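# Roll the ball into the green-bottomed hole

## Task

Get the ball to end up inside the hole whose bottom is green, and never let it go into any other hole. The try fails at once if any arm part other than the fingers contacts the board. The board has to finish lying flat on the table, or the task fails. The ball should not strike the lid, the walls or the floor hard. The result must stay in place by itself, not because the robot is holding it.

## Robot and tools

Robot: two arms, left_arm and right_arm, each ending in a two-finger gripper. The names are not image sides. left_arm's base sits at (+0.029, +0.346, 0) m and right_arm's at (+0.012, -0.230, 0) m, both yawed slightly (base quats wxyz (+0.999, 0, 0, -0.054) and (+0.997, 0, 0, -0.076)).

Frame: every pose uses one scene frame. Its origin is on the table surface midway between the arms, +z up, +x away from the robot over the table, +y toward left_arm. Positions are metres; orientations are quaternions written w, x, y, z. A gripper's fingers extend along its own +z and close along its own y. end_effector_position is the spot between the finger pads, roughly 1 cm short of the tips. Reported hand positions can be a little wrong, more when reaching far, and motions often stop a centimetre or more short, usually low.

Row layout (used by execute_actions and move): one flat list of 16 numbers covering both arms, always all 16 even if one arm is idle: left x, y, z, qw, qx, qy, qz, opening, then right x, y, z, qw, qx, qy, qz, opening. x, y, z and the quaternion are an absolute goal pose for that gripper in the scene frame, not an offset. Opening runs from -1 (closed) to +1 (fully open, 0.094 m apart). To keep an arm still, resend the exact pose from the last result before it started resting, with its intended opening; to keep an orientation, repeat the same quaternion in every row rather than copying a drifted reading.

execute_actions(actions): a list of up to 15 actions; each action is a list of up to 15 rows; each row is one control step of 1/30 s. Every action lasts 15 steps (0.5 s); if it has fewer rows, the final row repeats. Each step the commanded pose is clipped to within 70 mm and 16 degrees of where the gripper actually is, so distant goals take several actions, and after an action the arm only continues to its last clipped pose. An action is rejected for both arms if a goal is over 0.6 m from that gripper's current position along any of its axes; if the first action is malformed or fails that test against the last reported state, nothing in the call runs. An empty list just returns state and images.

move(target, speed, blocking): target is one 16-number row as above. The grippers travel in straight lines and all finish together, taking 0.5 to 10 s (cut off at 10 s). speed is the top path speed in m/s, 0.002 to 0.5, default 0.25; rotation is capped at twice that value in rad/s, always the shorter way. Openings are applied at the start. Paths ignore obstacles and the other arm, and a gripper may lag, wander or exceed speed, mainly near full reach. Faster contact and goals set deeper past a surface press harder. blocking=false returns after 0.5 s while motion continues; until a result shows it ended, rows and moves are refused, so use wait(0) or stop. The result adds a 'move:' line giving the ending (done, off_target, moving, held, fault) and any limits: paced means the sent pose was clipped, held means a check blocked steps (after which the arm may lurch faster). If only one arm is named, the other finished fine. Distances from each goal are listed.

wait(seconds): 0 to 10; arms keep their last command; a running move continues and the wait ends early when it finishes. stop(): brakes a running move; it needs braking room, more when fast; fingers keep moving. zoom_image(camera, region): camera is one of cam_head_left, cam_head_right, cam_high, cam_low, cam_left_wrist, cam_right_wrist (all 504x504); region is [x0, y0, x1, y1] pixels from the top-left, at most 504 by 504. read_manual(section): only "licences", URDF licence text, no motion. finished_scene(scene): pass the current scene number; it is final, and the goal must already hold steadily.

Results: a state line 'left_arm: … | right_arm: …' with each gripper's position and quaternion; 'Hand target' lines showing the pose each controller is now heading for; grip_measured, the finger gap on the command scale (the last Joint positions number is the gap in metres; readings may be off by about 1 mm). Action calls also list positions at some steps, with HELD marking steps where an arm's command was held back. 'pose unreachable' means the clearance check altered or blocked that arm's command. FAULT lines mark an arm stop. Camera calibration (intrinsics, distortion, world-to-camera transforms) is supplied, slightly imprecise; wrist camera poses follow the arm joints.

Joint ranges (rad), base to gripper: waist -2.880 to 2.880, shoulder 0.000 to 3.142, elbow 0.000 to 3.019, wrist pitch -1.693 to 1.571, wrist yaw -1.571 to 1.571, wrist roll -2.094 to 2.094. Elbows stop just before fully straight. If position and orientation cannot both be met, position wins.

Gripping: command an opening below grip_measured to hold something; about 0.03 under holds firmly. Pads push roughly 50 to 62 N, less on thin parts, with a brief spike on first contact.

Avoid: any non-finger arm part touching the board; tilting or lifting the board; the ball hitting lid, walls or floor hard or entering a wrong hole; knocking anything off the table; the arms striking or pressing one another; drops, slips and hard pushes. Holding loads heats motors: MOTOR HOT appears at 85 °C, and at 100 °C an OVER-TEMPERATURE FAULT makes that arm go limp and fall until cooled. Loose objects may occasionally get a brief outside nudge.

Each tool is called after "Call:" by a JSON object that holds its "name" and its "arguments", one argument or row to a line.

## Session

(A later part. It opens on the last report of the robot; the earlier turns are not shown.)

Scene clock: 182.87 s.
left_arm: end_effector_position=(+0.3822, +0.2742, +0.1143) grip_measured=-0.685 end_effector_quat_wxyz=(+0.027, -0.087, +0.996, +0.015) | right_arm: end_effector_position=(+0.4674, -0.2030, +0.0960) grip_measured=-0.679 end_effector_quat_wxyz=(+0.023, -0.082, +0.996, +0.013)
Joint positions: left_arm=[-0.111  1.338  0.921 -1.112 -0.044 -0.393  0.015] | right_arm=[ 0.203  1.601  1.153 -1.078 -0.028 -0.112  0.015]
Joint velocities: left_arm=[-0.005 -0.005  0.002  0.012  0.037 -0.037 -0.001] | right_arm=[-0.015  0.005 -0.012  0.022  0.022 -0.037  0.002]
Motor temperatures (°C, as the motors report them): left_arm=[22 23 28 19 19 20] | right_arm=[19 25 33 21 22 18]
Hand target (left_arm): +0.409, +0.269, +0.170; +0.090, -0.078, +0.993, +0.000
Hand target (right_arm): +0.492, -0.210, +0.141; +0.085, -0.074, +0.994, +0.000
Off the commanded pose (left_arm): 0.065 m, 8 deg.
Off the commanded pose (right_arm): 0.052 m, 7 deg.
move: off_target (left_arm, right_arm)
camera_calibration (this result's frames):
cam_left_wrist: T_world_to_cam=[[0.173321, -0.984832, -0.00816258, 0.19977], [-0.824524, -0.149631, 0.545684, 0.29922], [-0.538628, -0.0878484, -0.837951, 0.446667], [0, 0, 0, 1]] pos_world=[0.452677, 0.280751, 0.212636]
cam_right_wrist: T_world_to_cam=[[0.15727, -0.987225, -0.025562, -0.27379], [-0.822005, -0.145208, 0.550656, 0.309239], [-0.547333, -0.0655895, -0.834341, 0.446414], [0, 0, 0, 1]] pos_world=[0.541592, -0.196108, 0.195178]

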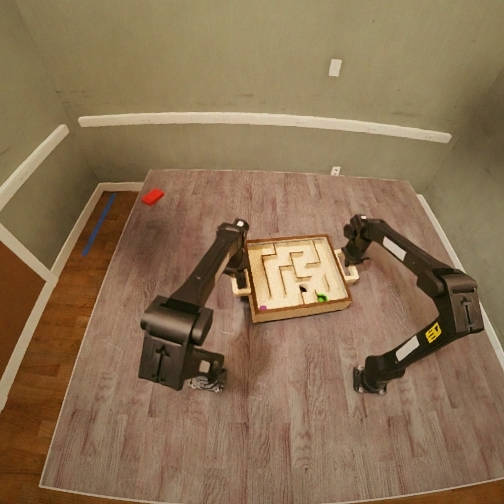

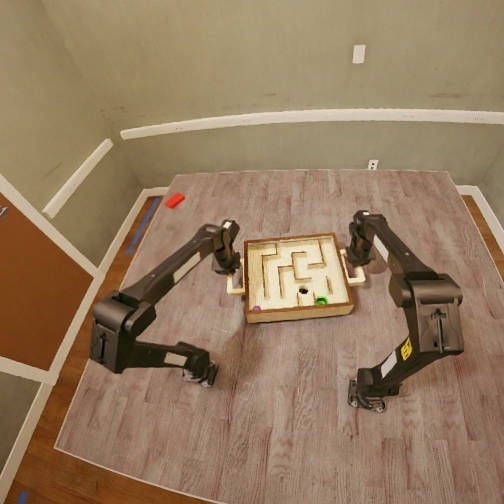

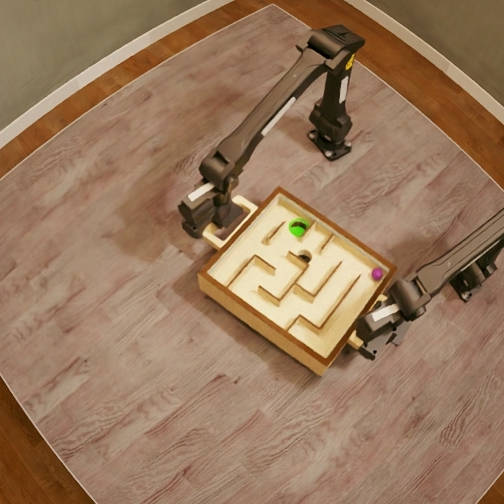

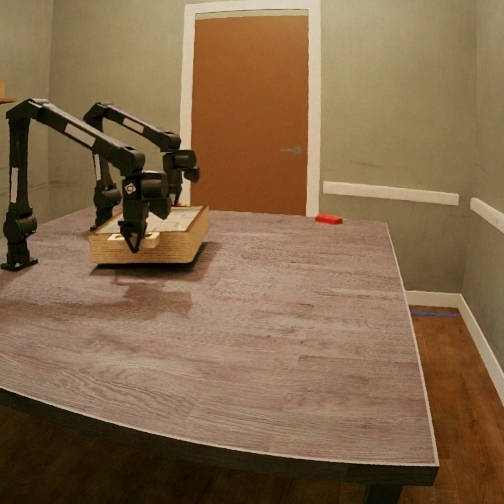

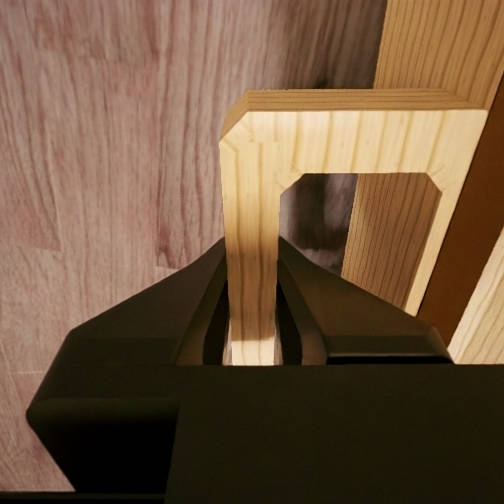

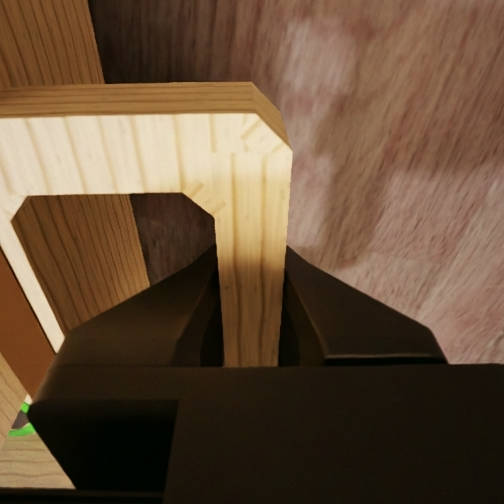

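Call:
{"name": "wait", "arguments": {
  "seconds": 0
}}

Scene clock: 183.87 s.
left_arm: end_effector_position=(+0.3822, +0.2742, +0.1143) grip_measured=-0.685 end_effector_quat_wxyz=(+0.027, -0.087, +0.996, +0.015) | right_arm: end_effector_position=(+0.4674, -0.2030, +0.0960) grip_measured=-0.679 end_effector_quat_wxyz=(+0.023, -0.082, +0.996, +0.013)
Joint positions: left_arm=[-0.111  1.338  0.921 -1.112 -0.044 -0.393  0.015] | right_arm=[ 0.203  1.601  1.153 -1.078 -0.028 -0.112  0.015]
Joint velocities: left_arm=[-0.015 -0.015 -0.002 -0.012 -0.022 -0.066  0.   ] | right_arm=[-0.015 -0.015 -0.012  0.002  0.007 -0.051  0.   ]
Motor temperatures (°C, as the motors report them): left_arm=[22 23 28 19 19 20] | right_arm=[19 25 33 21 22 18]
Hand target (left_arm): +0.409, +0.269, +0.170; +0.090, -0.078, +0.993, +0.000
Hand target (right_arm): +0.492, -0.210, +0.141; +0.085, -0.074, +0.994, +0.000
Off the commanded pose (left_arm): 0.065 m, 8 deg.
Off the commanded pose (right_arm): 0.052 m, 7 deg.
camera_calibration (this result's frames):
cam_left_wrist: T_world_to_cam=[[0.173321, -0.984832, -0.00816258, 0.19977], [-0.824524, -0.149631, 0.545684, 0.29922], [-0.538628, -0.0878484, -0.837951, 0.446667], [0, 0, 0, 1]] pos_world=[0.452677, 0.280751, 0.212636]
cam_right_wrist: T_world_to_cam=[[0.15727, -0.987225, -0.025562, -0.27379], [-0.822005, -0.145208, 0.550656, 0.309239], [-0.547333, -0.0655895, -0.834341, 0.446414], [0, 0, 0, 1]] pos_world=[0.541592, -0.196108, 0.195178]

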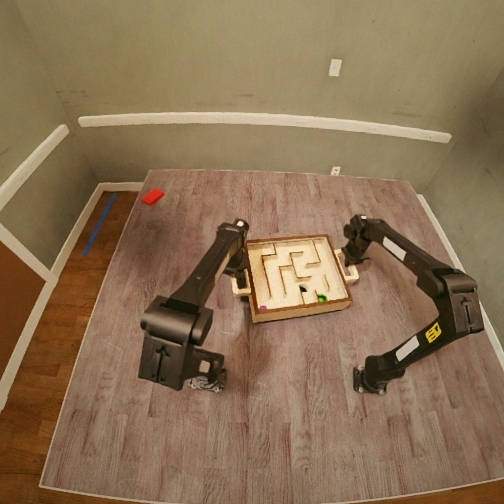

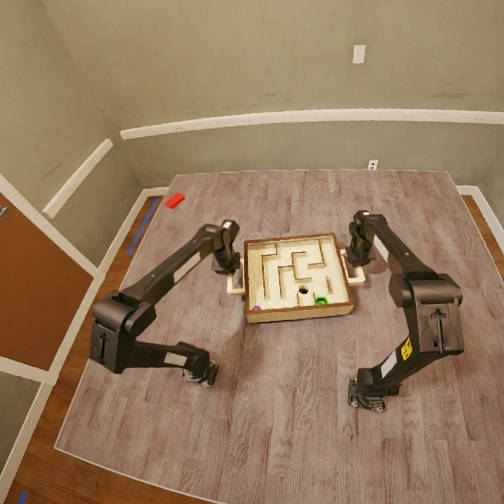

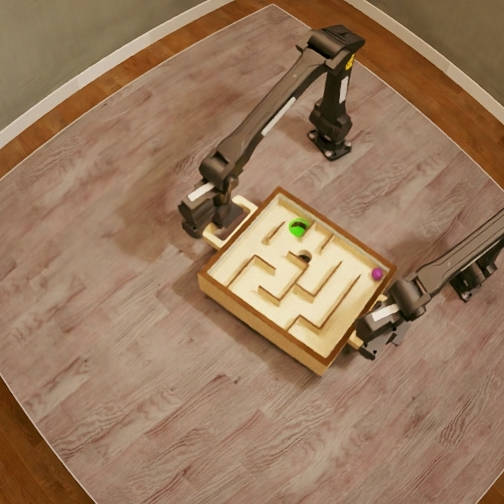

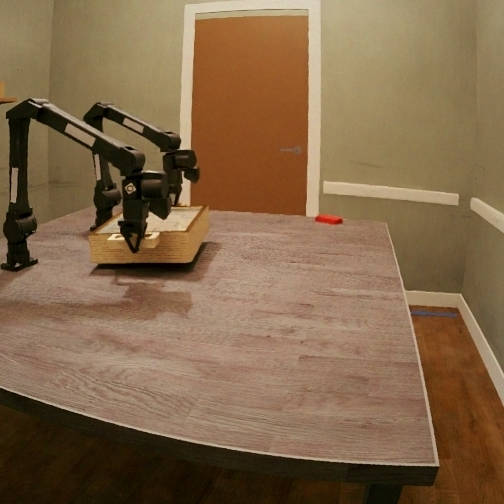

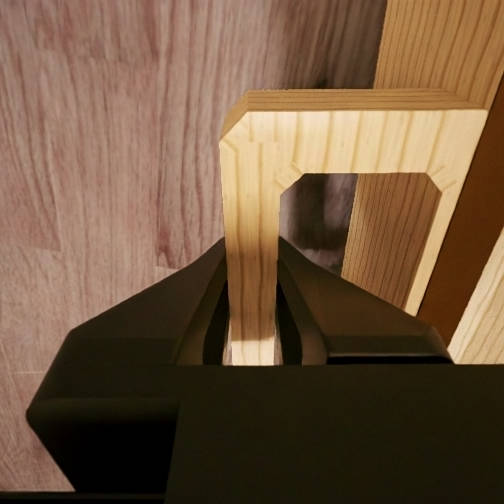

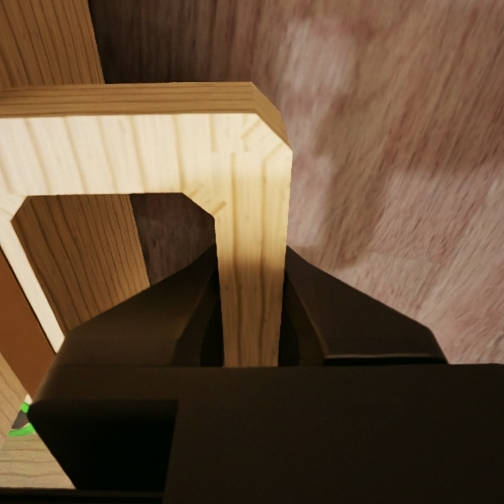

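Call:
{"name": "move", "arguments": {
  "target": [0.435,0.270,0.150,0.09,-0.082,0.993,0,-0.8,0.520,-0.206,0.132,0.09,-0.078,0.993,0,-0.8],
  "speed": 0.04
}}

Scene clock: 194.17 s.
left_arm: end_effector_position=(+0.3919, +0.2735, +0.1083) grip_measured=-0.685 end_effector_quat_wxyz=(+0.032, -0.087, +0.996, +0.014) | right_arm: end_effector_position=(+0.4768, -0.2035, +0.0954) grip_measured=-0.679 end_effector_quat_wxyz=(+0.031, -0.083, +0.996, +0.009)
Joint positions: left_arm=[-0.108  1.364  0.928 -1.082 -0.045 -0.389  0.015] | right_arm=[ 0.204  1.615  1.168 -1.063 -0.02  -0.114  0.015]
Joint velocities: left_arm=[-0.005  0.015 -0.007  0.012 -0.037  0.037  0.   ] | right_arm=[-0.015 -0.005  0.017 -0.012  0.007 -0.022 -0.   ]
Motor temperatures (°C, as the motors report them): left_arm=[22 23 30 19 19 20] | right_arm=[19 25 34 21 22 18]
Hand target (left_arm): +0.432, +0.271, +0.151; +0.091, -0.082, +0.993, +0.001
Hand target (right_arm): +0.515, -0.206, +0.135; +0.090, -0.079, +0.993, +0.000
Off the commanded pose (left_arm): 0.060 m, 7 deg.
Off the commanded pose (right_arm): 0.057 m, 7 deg.
move: off_target (left_arm, right_arm)
camera_calibration (this result's frames):
cam_left_wrist: T_world_to_cam=[[0.173076, -0.984893, -0.00551648, 0.197217], [-0.830082, -0.148881, 0.5374, 0.313299], [-0.530103, -0.0884318, -0.843309, 0.44413], [0, 0, 0, 1]] pos_world=[0.461365, 0.280158, 0.20726]
cam_right_wrist: T_world_to_cam=[[0.159856, -0.987009, -0.0161151, -0.277843], [-0.830834, -0.143341, 0.537744, 0.323053], [-0.533068, -0.0725724, -0.842954, 0.443529], [0, 0, 0, 1]] pos_world=[0.549249, -0.195739, 0.195677]

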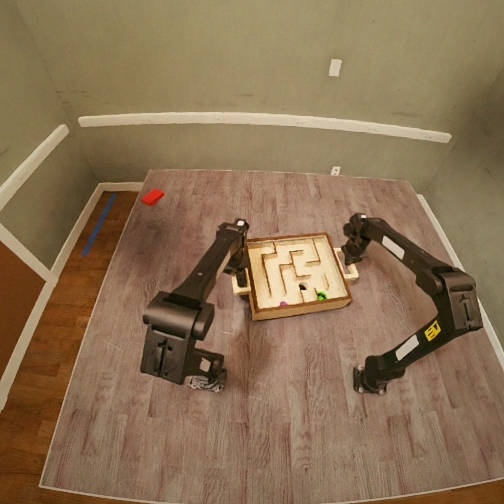

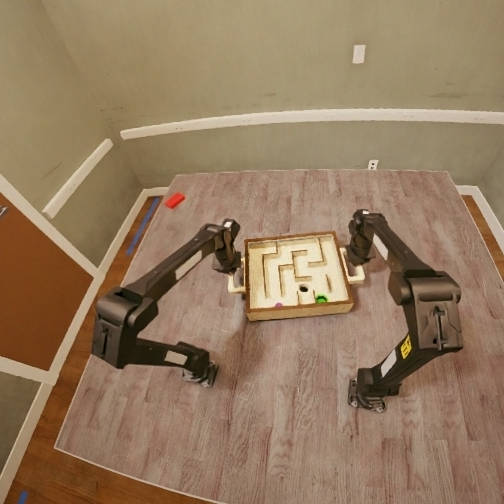

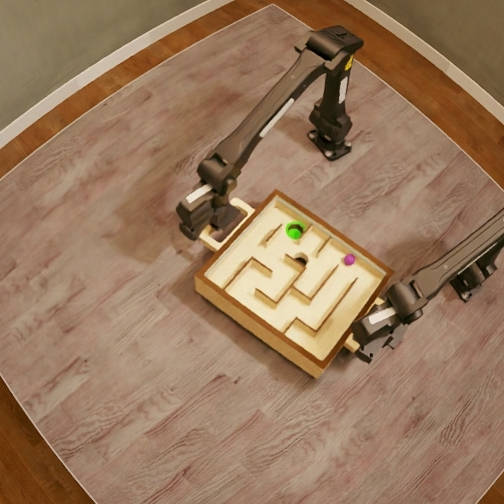

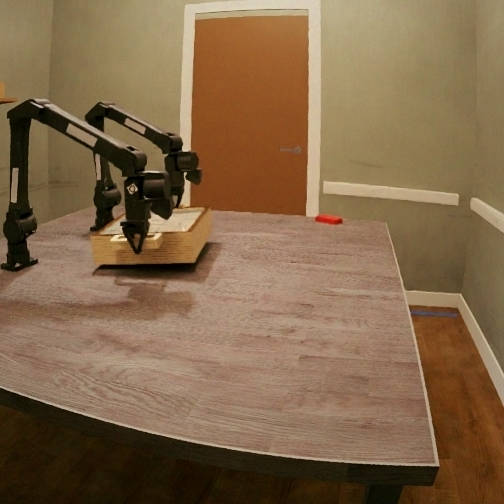

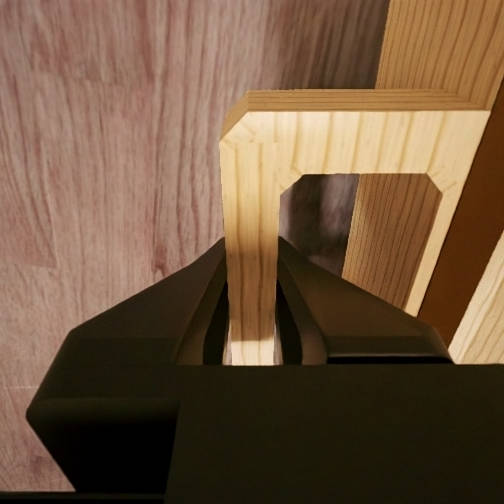

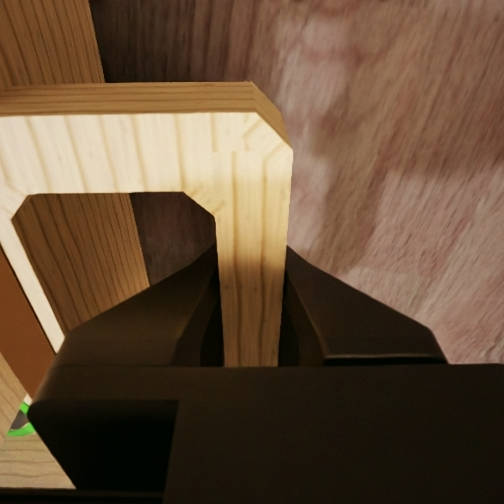

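Ball moved. Check.

Call:
{"name": "wait", "arguments": {
  "seconds": 0
}}

Call:
{"name": "zoom_image", "arguments": {
  "camera": "cam_high",
  "region": [180,170,400,390]
}}

Scene clock: 196.23 s.
left_arm: end_effector_position=(+0.3919, +0.2735, +0.1081) grip_measured=-0.685 end_effector_quat_wxyz=(+0.031, -0.087, +0.996, +0.014) | right_arm: end_effector_position=(+0.4768, -0.2035, +0.0954) grip_measured=-0.679 end_effector_quat_wxyz=(+0.031, -0.083, +0.996, +0.009)
Joint positions: left_arm=[-0.108  1.365  0.928 -1.082 -0.045 -0.389  0.015] | right_arm=[ 0.204  1.615  1.168 -1.063 -0.02  -0.114  0.015]
Joint velocities: left_arm=[-0.005 -0.005 -0.002 -0.012 -0.037 -0.051  0.   ] | right_arm=[-0.005 -0.005  0.007 -0.012  0.007  0.022  0.   ]
Motor temperatures (°C, as the motors report them): left_arm=[22 23 30 19 19 20] | right_arm=[19 25 35 21 22 18]
Hand target (left_arm): +0.432, +0.271, +0.151; +0.091, -0.082, +0.993, +0.001
Hand target (right_arm): +0.515, -0.206, +0.135; +0.090, -0.079, +0.993, +0.000
Off the commanded pose (left_arm): 0.060 m, 7 deg.
Off the commanded pose (right_arm): 0.057 m, 7 deg.
camera_calibration (this result's frames):
cam_left_wrist: T_world_to_cam=[[0.173074, -0.984893, -0.00566149, 0.197236], [-0.829881, -0.148925, 0.537697, 0.313265], [-0.530417, -0.0883628, -0.843119, 0.444098], [0, 0, 0, 1]] pos_world=[0.461394, 0.280151, 0.207102]
cam_right_wrist: T_world_to_cam=[[0.159833, -0.987019, -0.0157366, -0.277936], [-0.830847, -0.143117, 0.537782, 0.323096], [-0.533053, -0.0728806, -0.842937, 0.443453], [0, 0, 0, 1]] pos_world=[0.549251, -0.195768, 0.195674]

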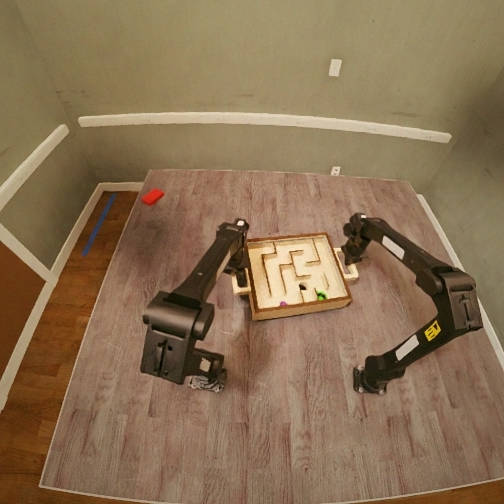

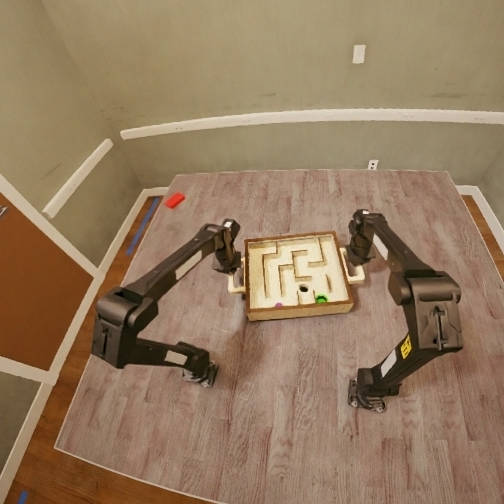

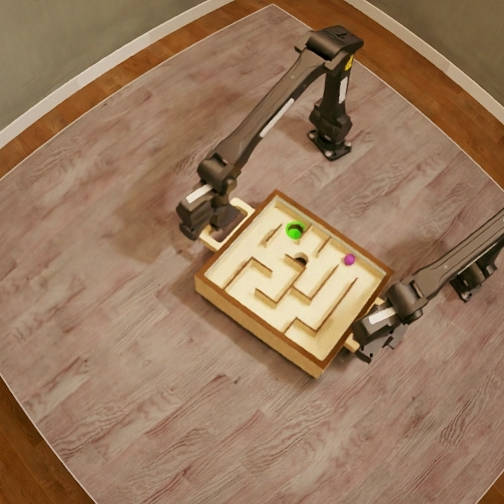

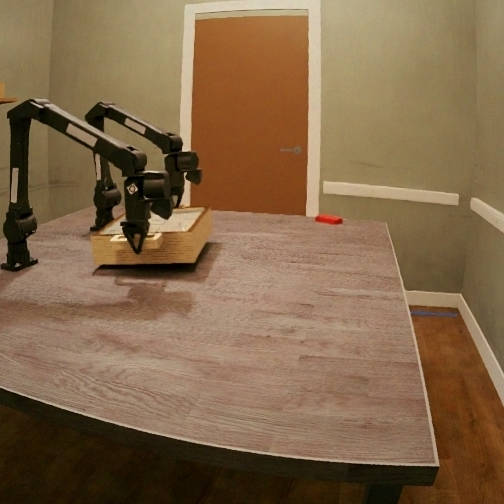

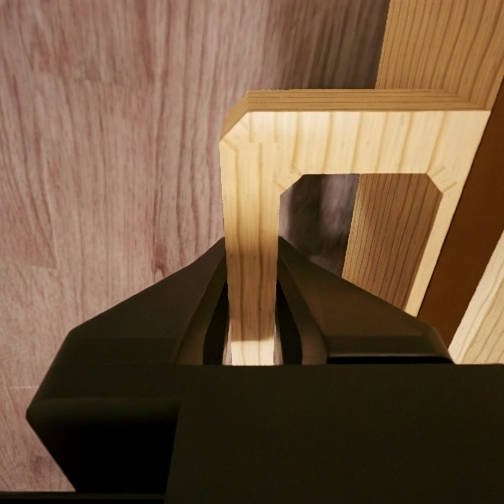

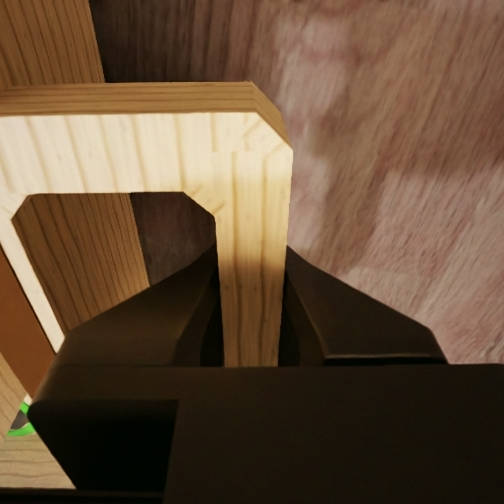

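Region (180, 170, 400, 390) of cam_high's 504x504 image, scaled by 2.291, with more detail than that image has.

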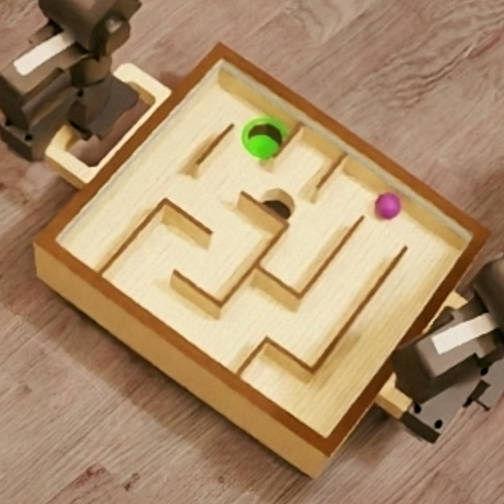

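Call:
{"name": "move", "arguments": {
  "target": [0.41,0.272,0.128,0.09,-0.082,0.993,0,-0.8,0.488,-0.205,0.152,0.09,-0.078,0.993,0,-0.8],
  "speed": 0.02
}}

Scene clock: 205.80 s.
left_arm: end_effector_position=(+0.3911, +0.2724, +0.0985) grip_measured=-0.685 end_effector_quat_wxyz=(+0.038, -0.080, +0.996, +0.008) | right_arm: end_effector_position=(+0.4653, -0.2064, +0.0979) grip_measured=-0.679 end_effector_quat_wxyz=(+0.031, -0.075, +0.997, +0.002)
Joint positions: left_arm=[-0.108  1.365  0.9   -1.037 -0.038 -0.374  0.015] | right_arm=[ 0.204  1.583  1.137 -1.063 -0.006 -0.098  0.015]
Joint velocities: left_arm=[-0.005 -0.015 -0.002  0.032  0.007 -0.037  0.   ] | right_arm=[-0.005 -0.005 -0.002  0.002 -0.022  0.007 -0.001]
Motor temperatures (°C, as the motors report them): left_arm=[22 23 30 19 19 20] | right_arm=[19 25 35 21 22 18]
Hand target (left_arm): +0.409, +0.272, +0.128; +0.090, -0.082, +0.993, +0.000
Hand target (right_arm): +0.484, -0.205, +0.151; +0.090, -0.079, +0.993, +0.000
Off the commanded pose (left_arm): 0.035 m, 6 deg.
Off the commanded pose (right_arm): 0.059 m, 7 deg.
move: off_target (left_arm, right_arm)
camera_calibration (this result's frames):
cam_left_wrist: T_world_to_cam=[[0.157982, -0.98742, 0.00660782, 0.201542], [-0.839661, -0.130814, 0.527121, 0.317572], [-0.519626, -0.088824, -0.849764, 0.432018], [0, 0, 0, 1]] pos_world=[0.4593, 0.278923, 0.198383]
cam_right_wrist: T_world_to_cam=[[0.143605, -0.989629, -0.00341276, -0.273107], [-0.833472, -0.122803, 0.538743, 0.317076], [-0.533575, -0.0745216, -0.842463, 0.439142], [0, 0, 0, 1]] pos_world=[0.537809, -0.198612, 0.198206]

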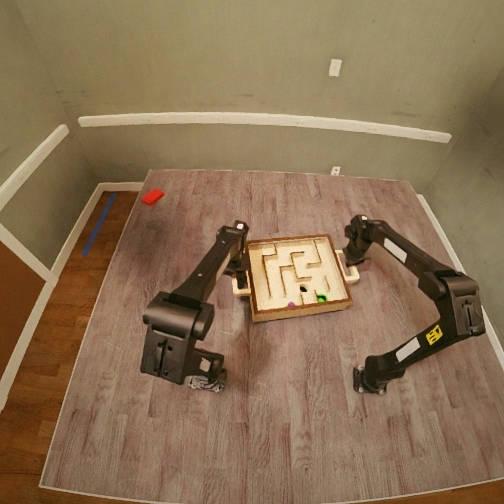

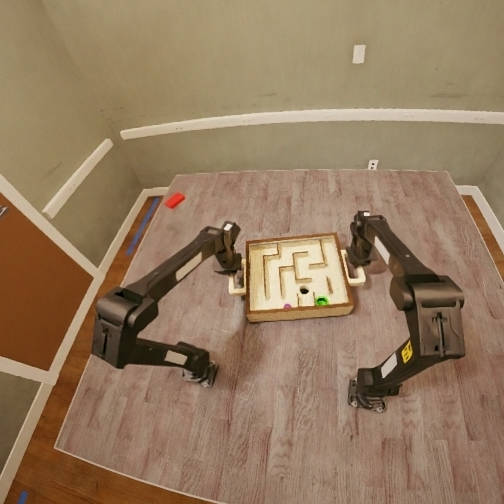

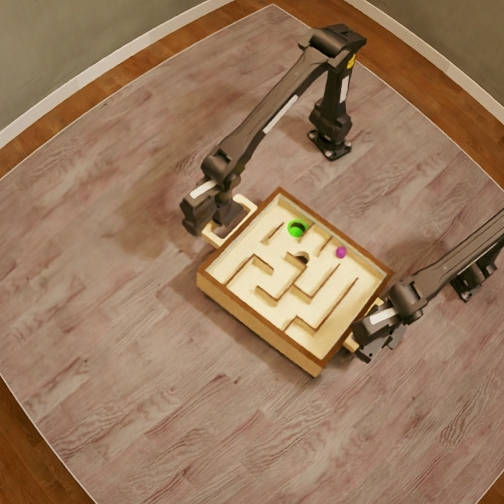

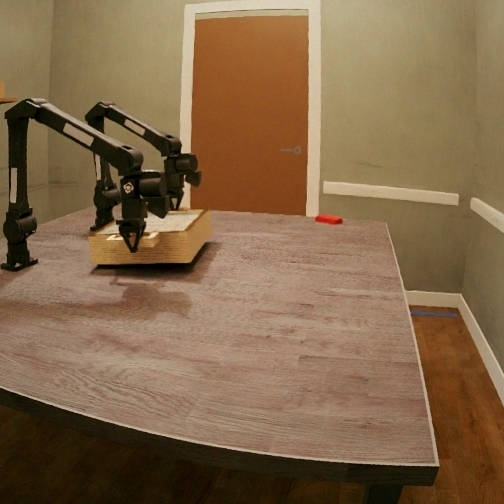

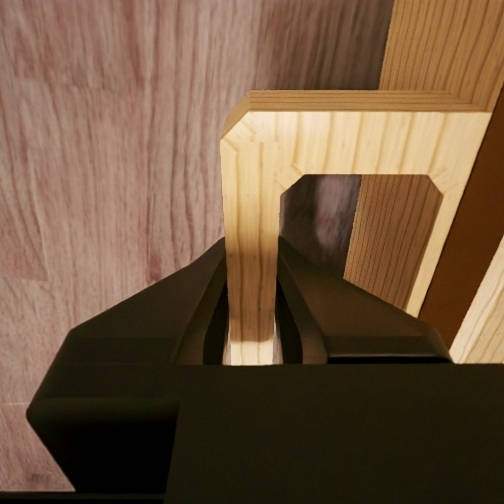

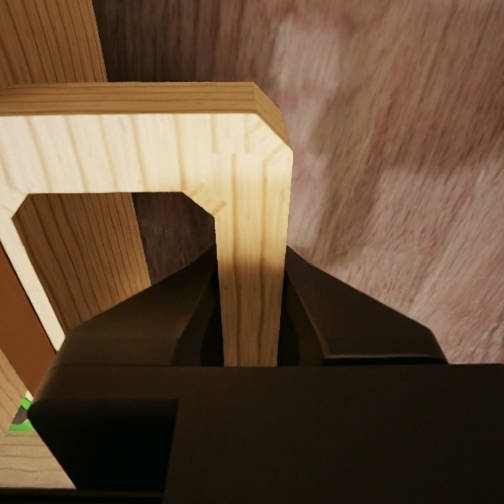

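Call:
{"name": "execute_actions", "arguments": {
  "actions": []
}}

Call:
{"name": "zoom_image", "arguments": {
  "camera": "cam_high",
  "region": [170,170,410,410]
}}

Scene clock: 221.27 s.
left_arm: end_effector_position=(+0.3911, +0.2724, +0.0985) grip_measured=-0.685 end_effector_quat_wxyz=(+0.038, -0.080, +0.996, +0.008) | right_arm: end_effector_position=(+0.4653, -0.2064, +0.0979) grip_measured=-0.679 end_effector_quat_wxyz=(+0.031, -0.075, +0.997, +0.002)
Joint positions: left_arm=[-0.108  1.365  0.9   -1.037 -0.038 -0.374  0.015] | right_arm=[ 0.204  1.583  1.137 -1.063 -0.006 -0.098  0.015]
Joint velocities: left_arm=[-0.005 -0.015  0.007 -0.007  0.022  0.022  0.   ] | right_arm=[-0.005 -0.005 -0.007 -0.002  0.051  0.007  0.   ]
Motor temperatures (°C, as the motors report them): left_arm=[22 23 28 19 19 20] | right_arm=[19 25 35 21 22 18]
Hand target (left_arm): +0.409, +0.272, +0.128; +0.090, -0.082, +0.993, +0.000
Hand target (right_arm): +0.484, -0.205, +0.151; +0.090, -0.079, +0.993, +0.000
Off the commanded pose (left_arm): 0.035 m, 6 deg.
Off the commanded pose (right_arm): 0.059 m, 7 deg.
camera_calibration (this result's frames):
cam_left_wrist: T_world_to_cam=[[0.157982, -0.98742, 0.00660782, 0.201542], [-0.839661, -0.130814, 0.527121, 0.317572], [-0.519626, -0.088824, -0.849764, 0.432018], [0, 0, 0, 1]] pos_world=[0.4593, 0.278923, 0.198383]
cam_right_wrist: T_world_to_cam=[[0.143605, -0.989629, -0.00341276, -0.273107], [-0.833472, -0.122803, 0.538743, 0.317076], [-0.533575, -0.0745216, -0.842463, 0.439142], [0, 0, 0, 1]] pos_world=[0.537809, -0.198612, 0.198206]

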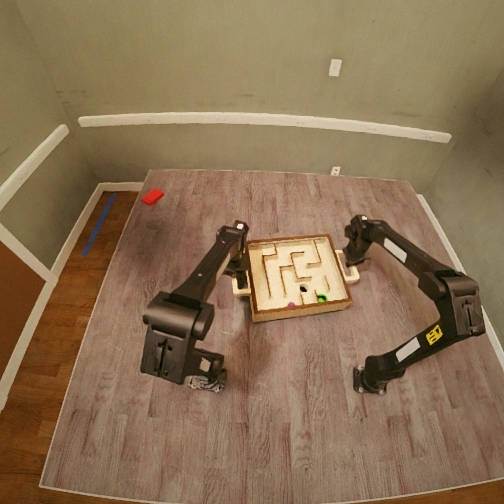

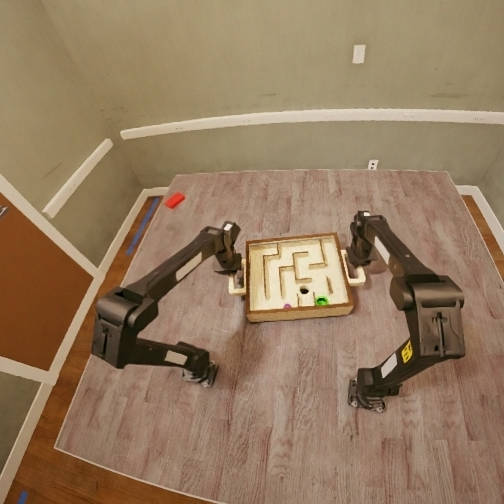

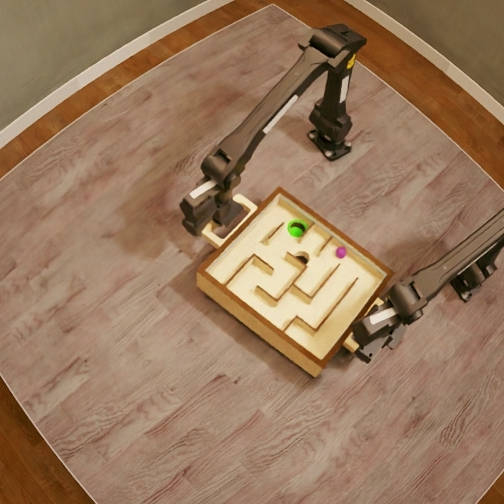

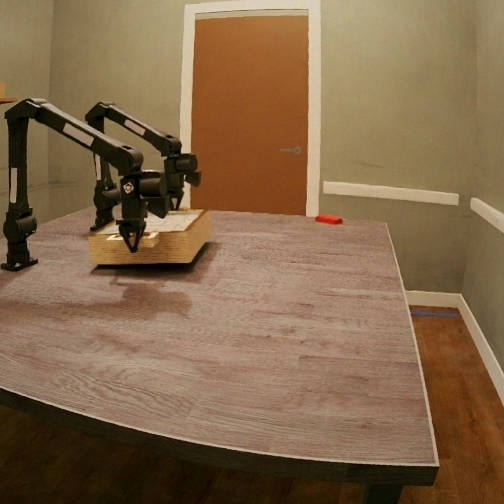

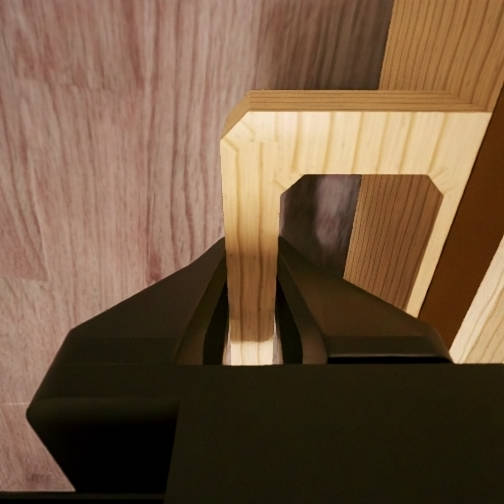

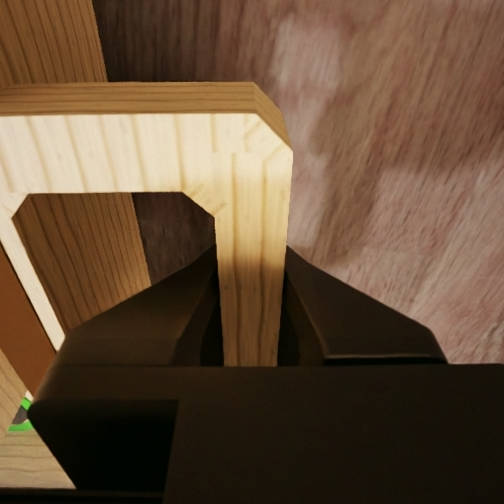

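Region (170, 170, 410, 410) of cam_high's 504x504 image, scaled by 2.100, with more detail than that image has.

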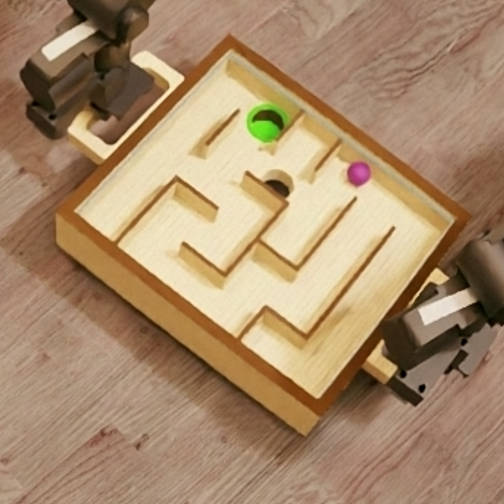

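Call:
{"name": "move", "arguments": {
  "target": [0.40,0.272,0.128,0.09,-0.082,0.993,0,-0.8,0.475,-0.205,0.166,0.09,-0.078,0.993,0,-0.8],
  "speed": 0.02
}}

Call:
{"name": "zoom_image", "arguments": {
  "camera": "cam_high",
  "region": [170,170,410,410]
}}

Scene clock: 230.03 s.
left_arm: end_effector_position=(+0.3800, +0.2727, +0.0990) grip_measured=-0.685 end_effector_quat_wxyz=(+0.038, -0.078, +0.996, +0.002) | right_arm: end_effector_position=(+0.4501, -0.2071, +0.1066) grip_measured=-0.679 end_effector_quat_wxyz=(+0.029, -0.071, +0.997, +0.003)
Joint positions: left_arm=[-0.108  1.334  0.871 -1.037 -0.026 -0.37   0.015] | right_arm=[ 0.204  1.538  1.109 -1.083 -0.007 -0.091  0.015]
Joint velocities: left_arm=[-0.015 -0.015 -0.007 -0.002  0.066  0.051  0.   ] | right_arm=[-0.015 -0.015 -0.012 -0.007  0.037 -0.095  0.001]
Motor temperatures (°C, as the motors report them): left_arm=[22 23 28 19 19 20] | right_arm=[19 25 35 21 22 18]
Hand target (left_arm): +0.399, +0.272, +0.128; +0.090, -0.082, +0.993, -0.001
Hand target (right_arm): +0.470, -0.205, +0.165; +0.090, -0.079, +0.993, -0.000
Off the commanded pose (left_arm): 0.035 m, 6 deg.
Off the commanded pose (right_arm): 0.064 m, 7 deg.
move: off_target (left_arm, right_arm)
camera_calibration (this result's frames):
cam_left_wrist: T_world_to_cam=[[0.153404, -0.987992, 0.0184131, 0.204362], [-0.84045, -0.12065, 0.528288, 0.305466], [-0.519722, -0.0965167, -0.848866, 0.428761], [0, 0, 0, 1]] pos_world=[0.448216, 0.280145, 0.198824]
cam_right_wrist: T_world_to_cam=[[0.136827, -0.990585, -0.00450958, -0.268639], [-0.832395, -0.117442, 0.541596, 0.299998], [-0.537026, -0.0703512, -0.840627, 0.440497], [0, 0, 0, 1]] pos_world=[0.523032, -0.199888, 0.206604]

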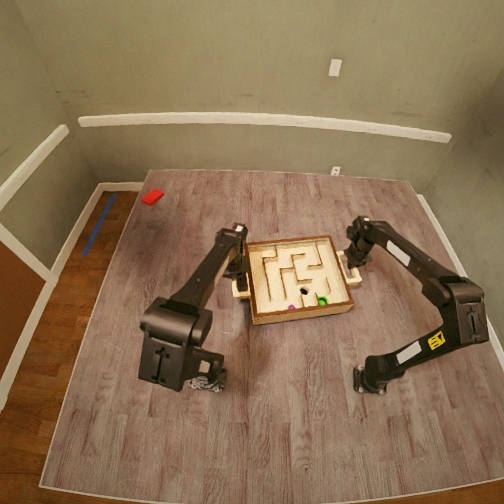

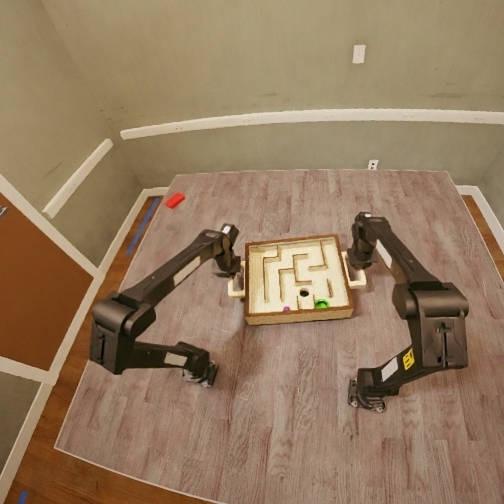

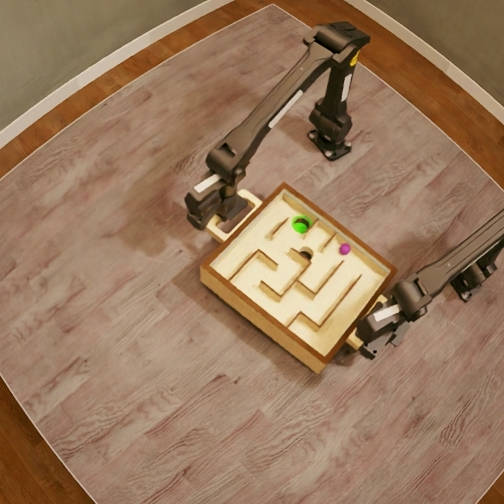

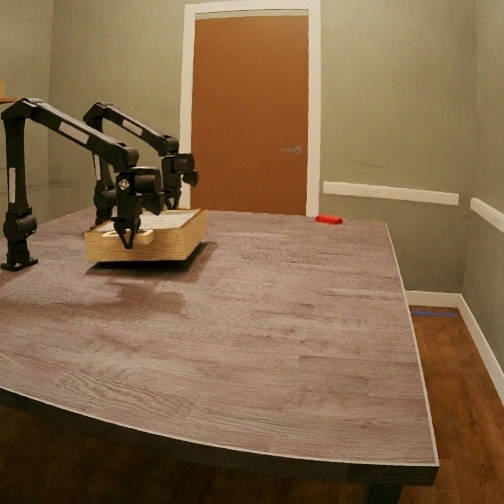

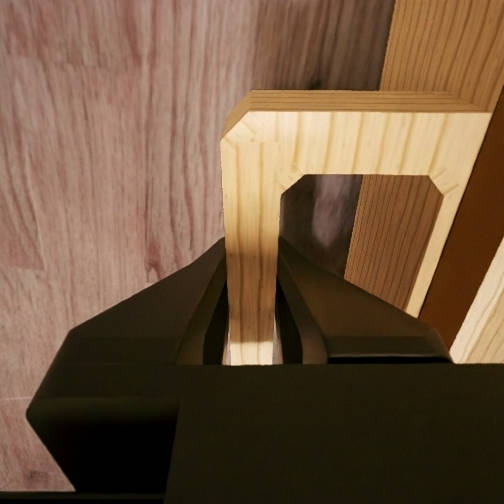

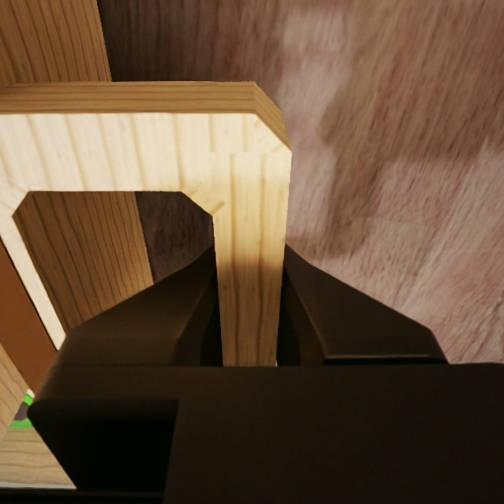

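Region (170, 170, 410, 410) of cam_high's 504x504 image, scaled by 2.100, with more detail than that image has.

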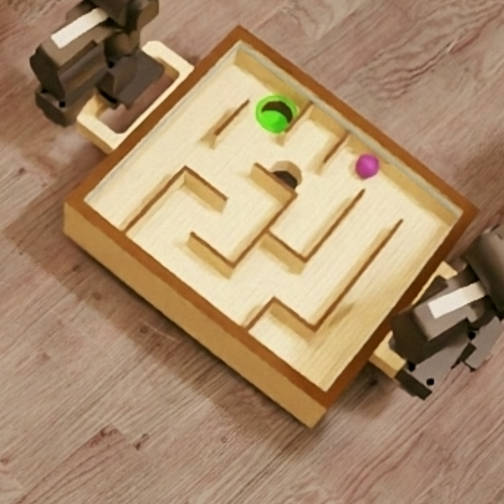

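Call:
{"name": "move", "arguments": {
  "target": [0.395,0.272,0.116,0.09,-0.082,0.993,0,-0.8,0.465,-0.205,0.166,0.09,-0.078,0.993,0,-0.8],
  "speed": 0.02
}}

Call:
{"name": "zoom_image", "arguments": {
  "camera": "cam_high",
  "region": [170,170,410,410]
}}

Scene clock: 237.23 s.
left_arm: end_effector_position=(+0.3756, +0.2718, +0.0909) grip_measured=-0.685 end_effector_quat_wxyz=(+0.040, -0.073, +0.997, -0.001) | right_arm: end_effector_position=(+0.4396, -0.2087, +0.1061) grip_measured=-0.679 end_effector_quat_wxyz=(+0.027, -0.066, +0.997, +0.000)
Joint positions: left_arm=[-0.11   1.33   0.844 -1.008 -0.02  -0.364  0.015] | right_arm=[ 0.204  1.515  1.081 -1.082 -0.001 -0.081  0.015]
Joint velocities: left_arm=[-0.005 -0.005  0.007 -0.027  0.007 -0.022  0.   ] | right_arm=[ 0.005 -0.005 -0.022 -0.002 -0.022 -0.007  0.   ]
Motor temperatures (°C, as the motors report them): left_arm=[22 23 28 19 19 20] | right_arm=[19 25 36 21 22 18]
Hand target (left_arm): +0.394, +0.272, +0.116; +0.090, -0.082, +0.993, -0.001
Hand target (right_arm): +0.460, -0.205, +0.165; +0.090, -0.079, +0.993, -0.000
Off the commanded pose (left_arm): 0.032 m, 6 deg.
Off the commanded pose (right_arm): 0.065 m, 7 deg.
move: off_target (left_arm, right_arm)
camera_calibration (this result's frames):
cam_left_wrist: T_world_to_cam=[[0.143868, -0.989278, 0.0251208, 0.207652], [-0.843626, -0.109338, 0.525681, 0.304255], [-0.517298, -0.0968213, -0.85031, 0.418857], [0, 0, 0, 1]] pos_world=[0.443477, 0.279246, 0.191001]
cam_right_wrist: T_world_to_cam=[[0.126307, -0.991991, 0.000300174, -0.264898], [-0.831632, -0.105724, 0.545171, 0.293072], [-0.540773, -0.0691087, -0.838325, 0.436047], [0, 0, 0, 1]] pos_world=[0.512988, -0.201657, 0.205854]

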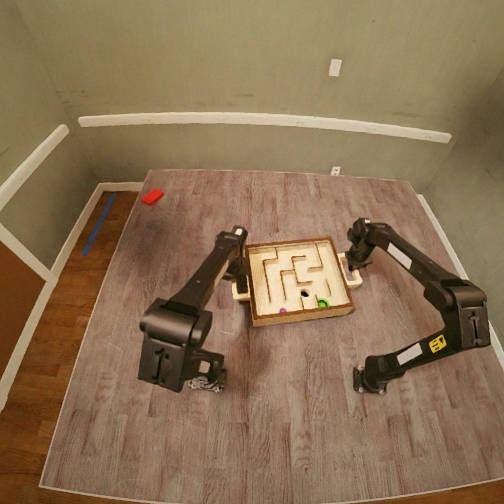

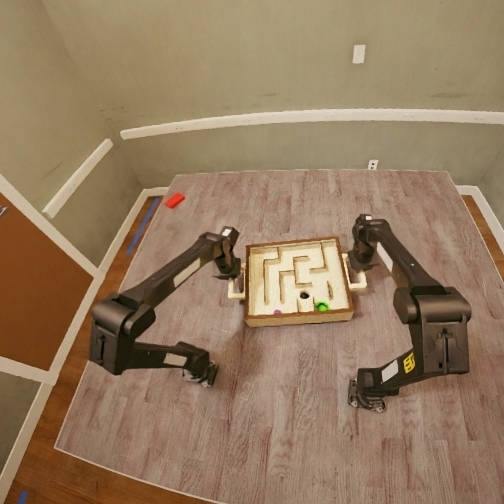

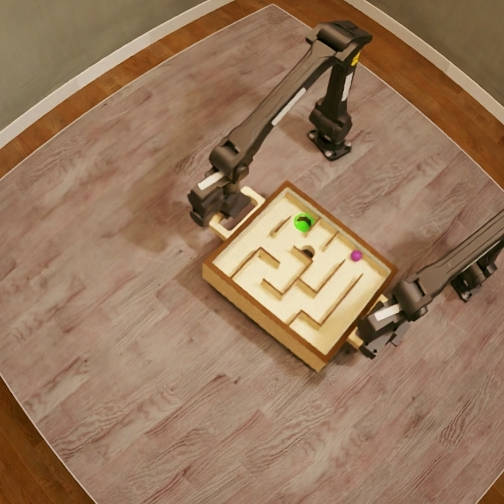

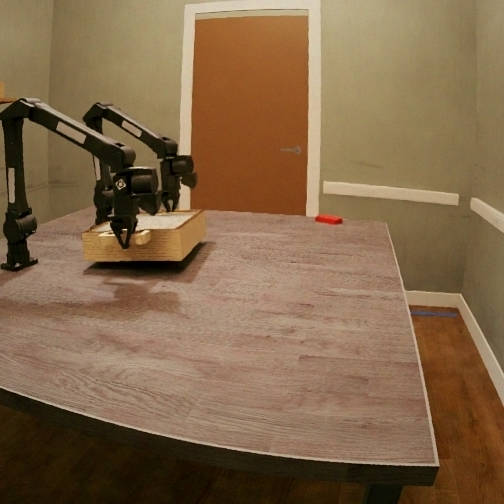

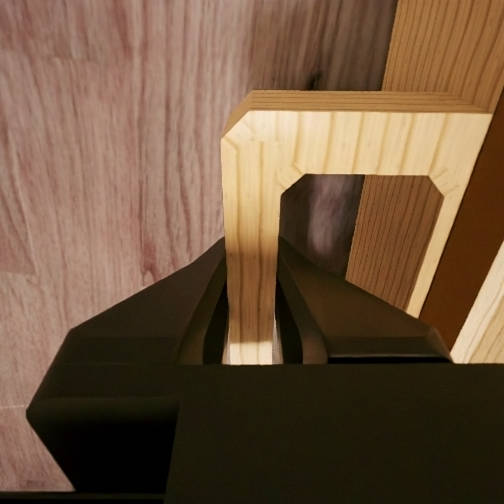

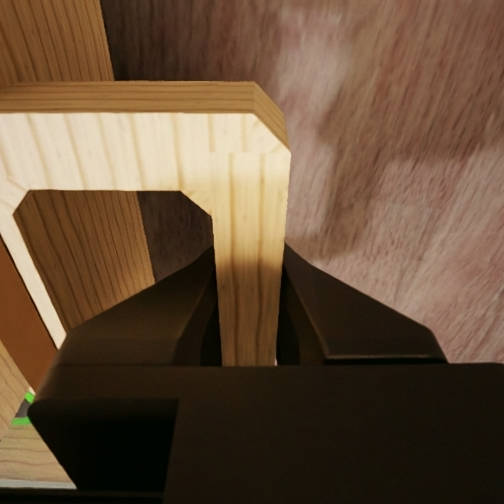

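Region (170, 170, 410, 410) of cam_high's 504x504 image, scaled by 2.100, with more detail than that image has.

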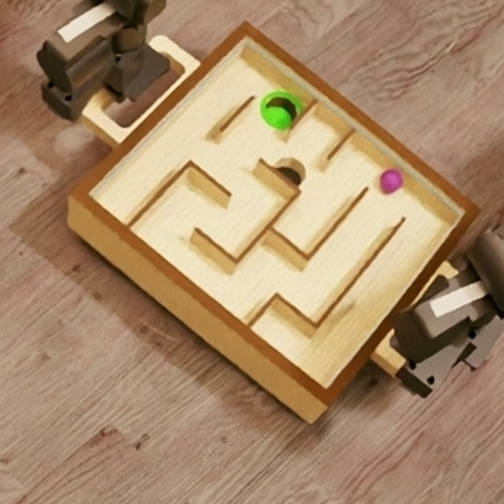

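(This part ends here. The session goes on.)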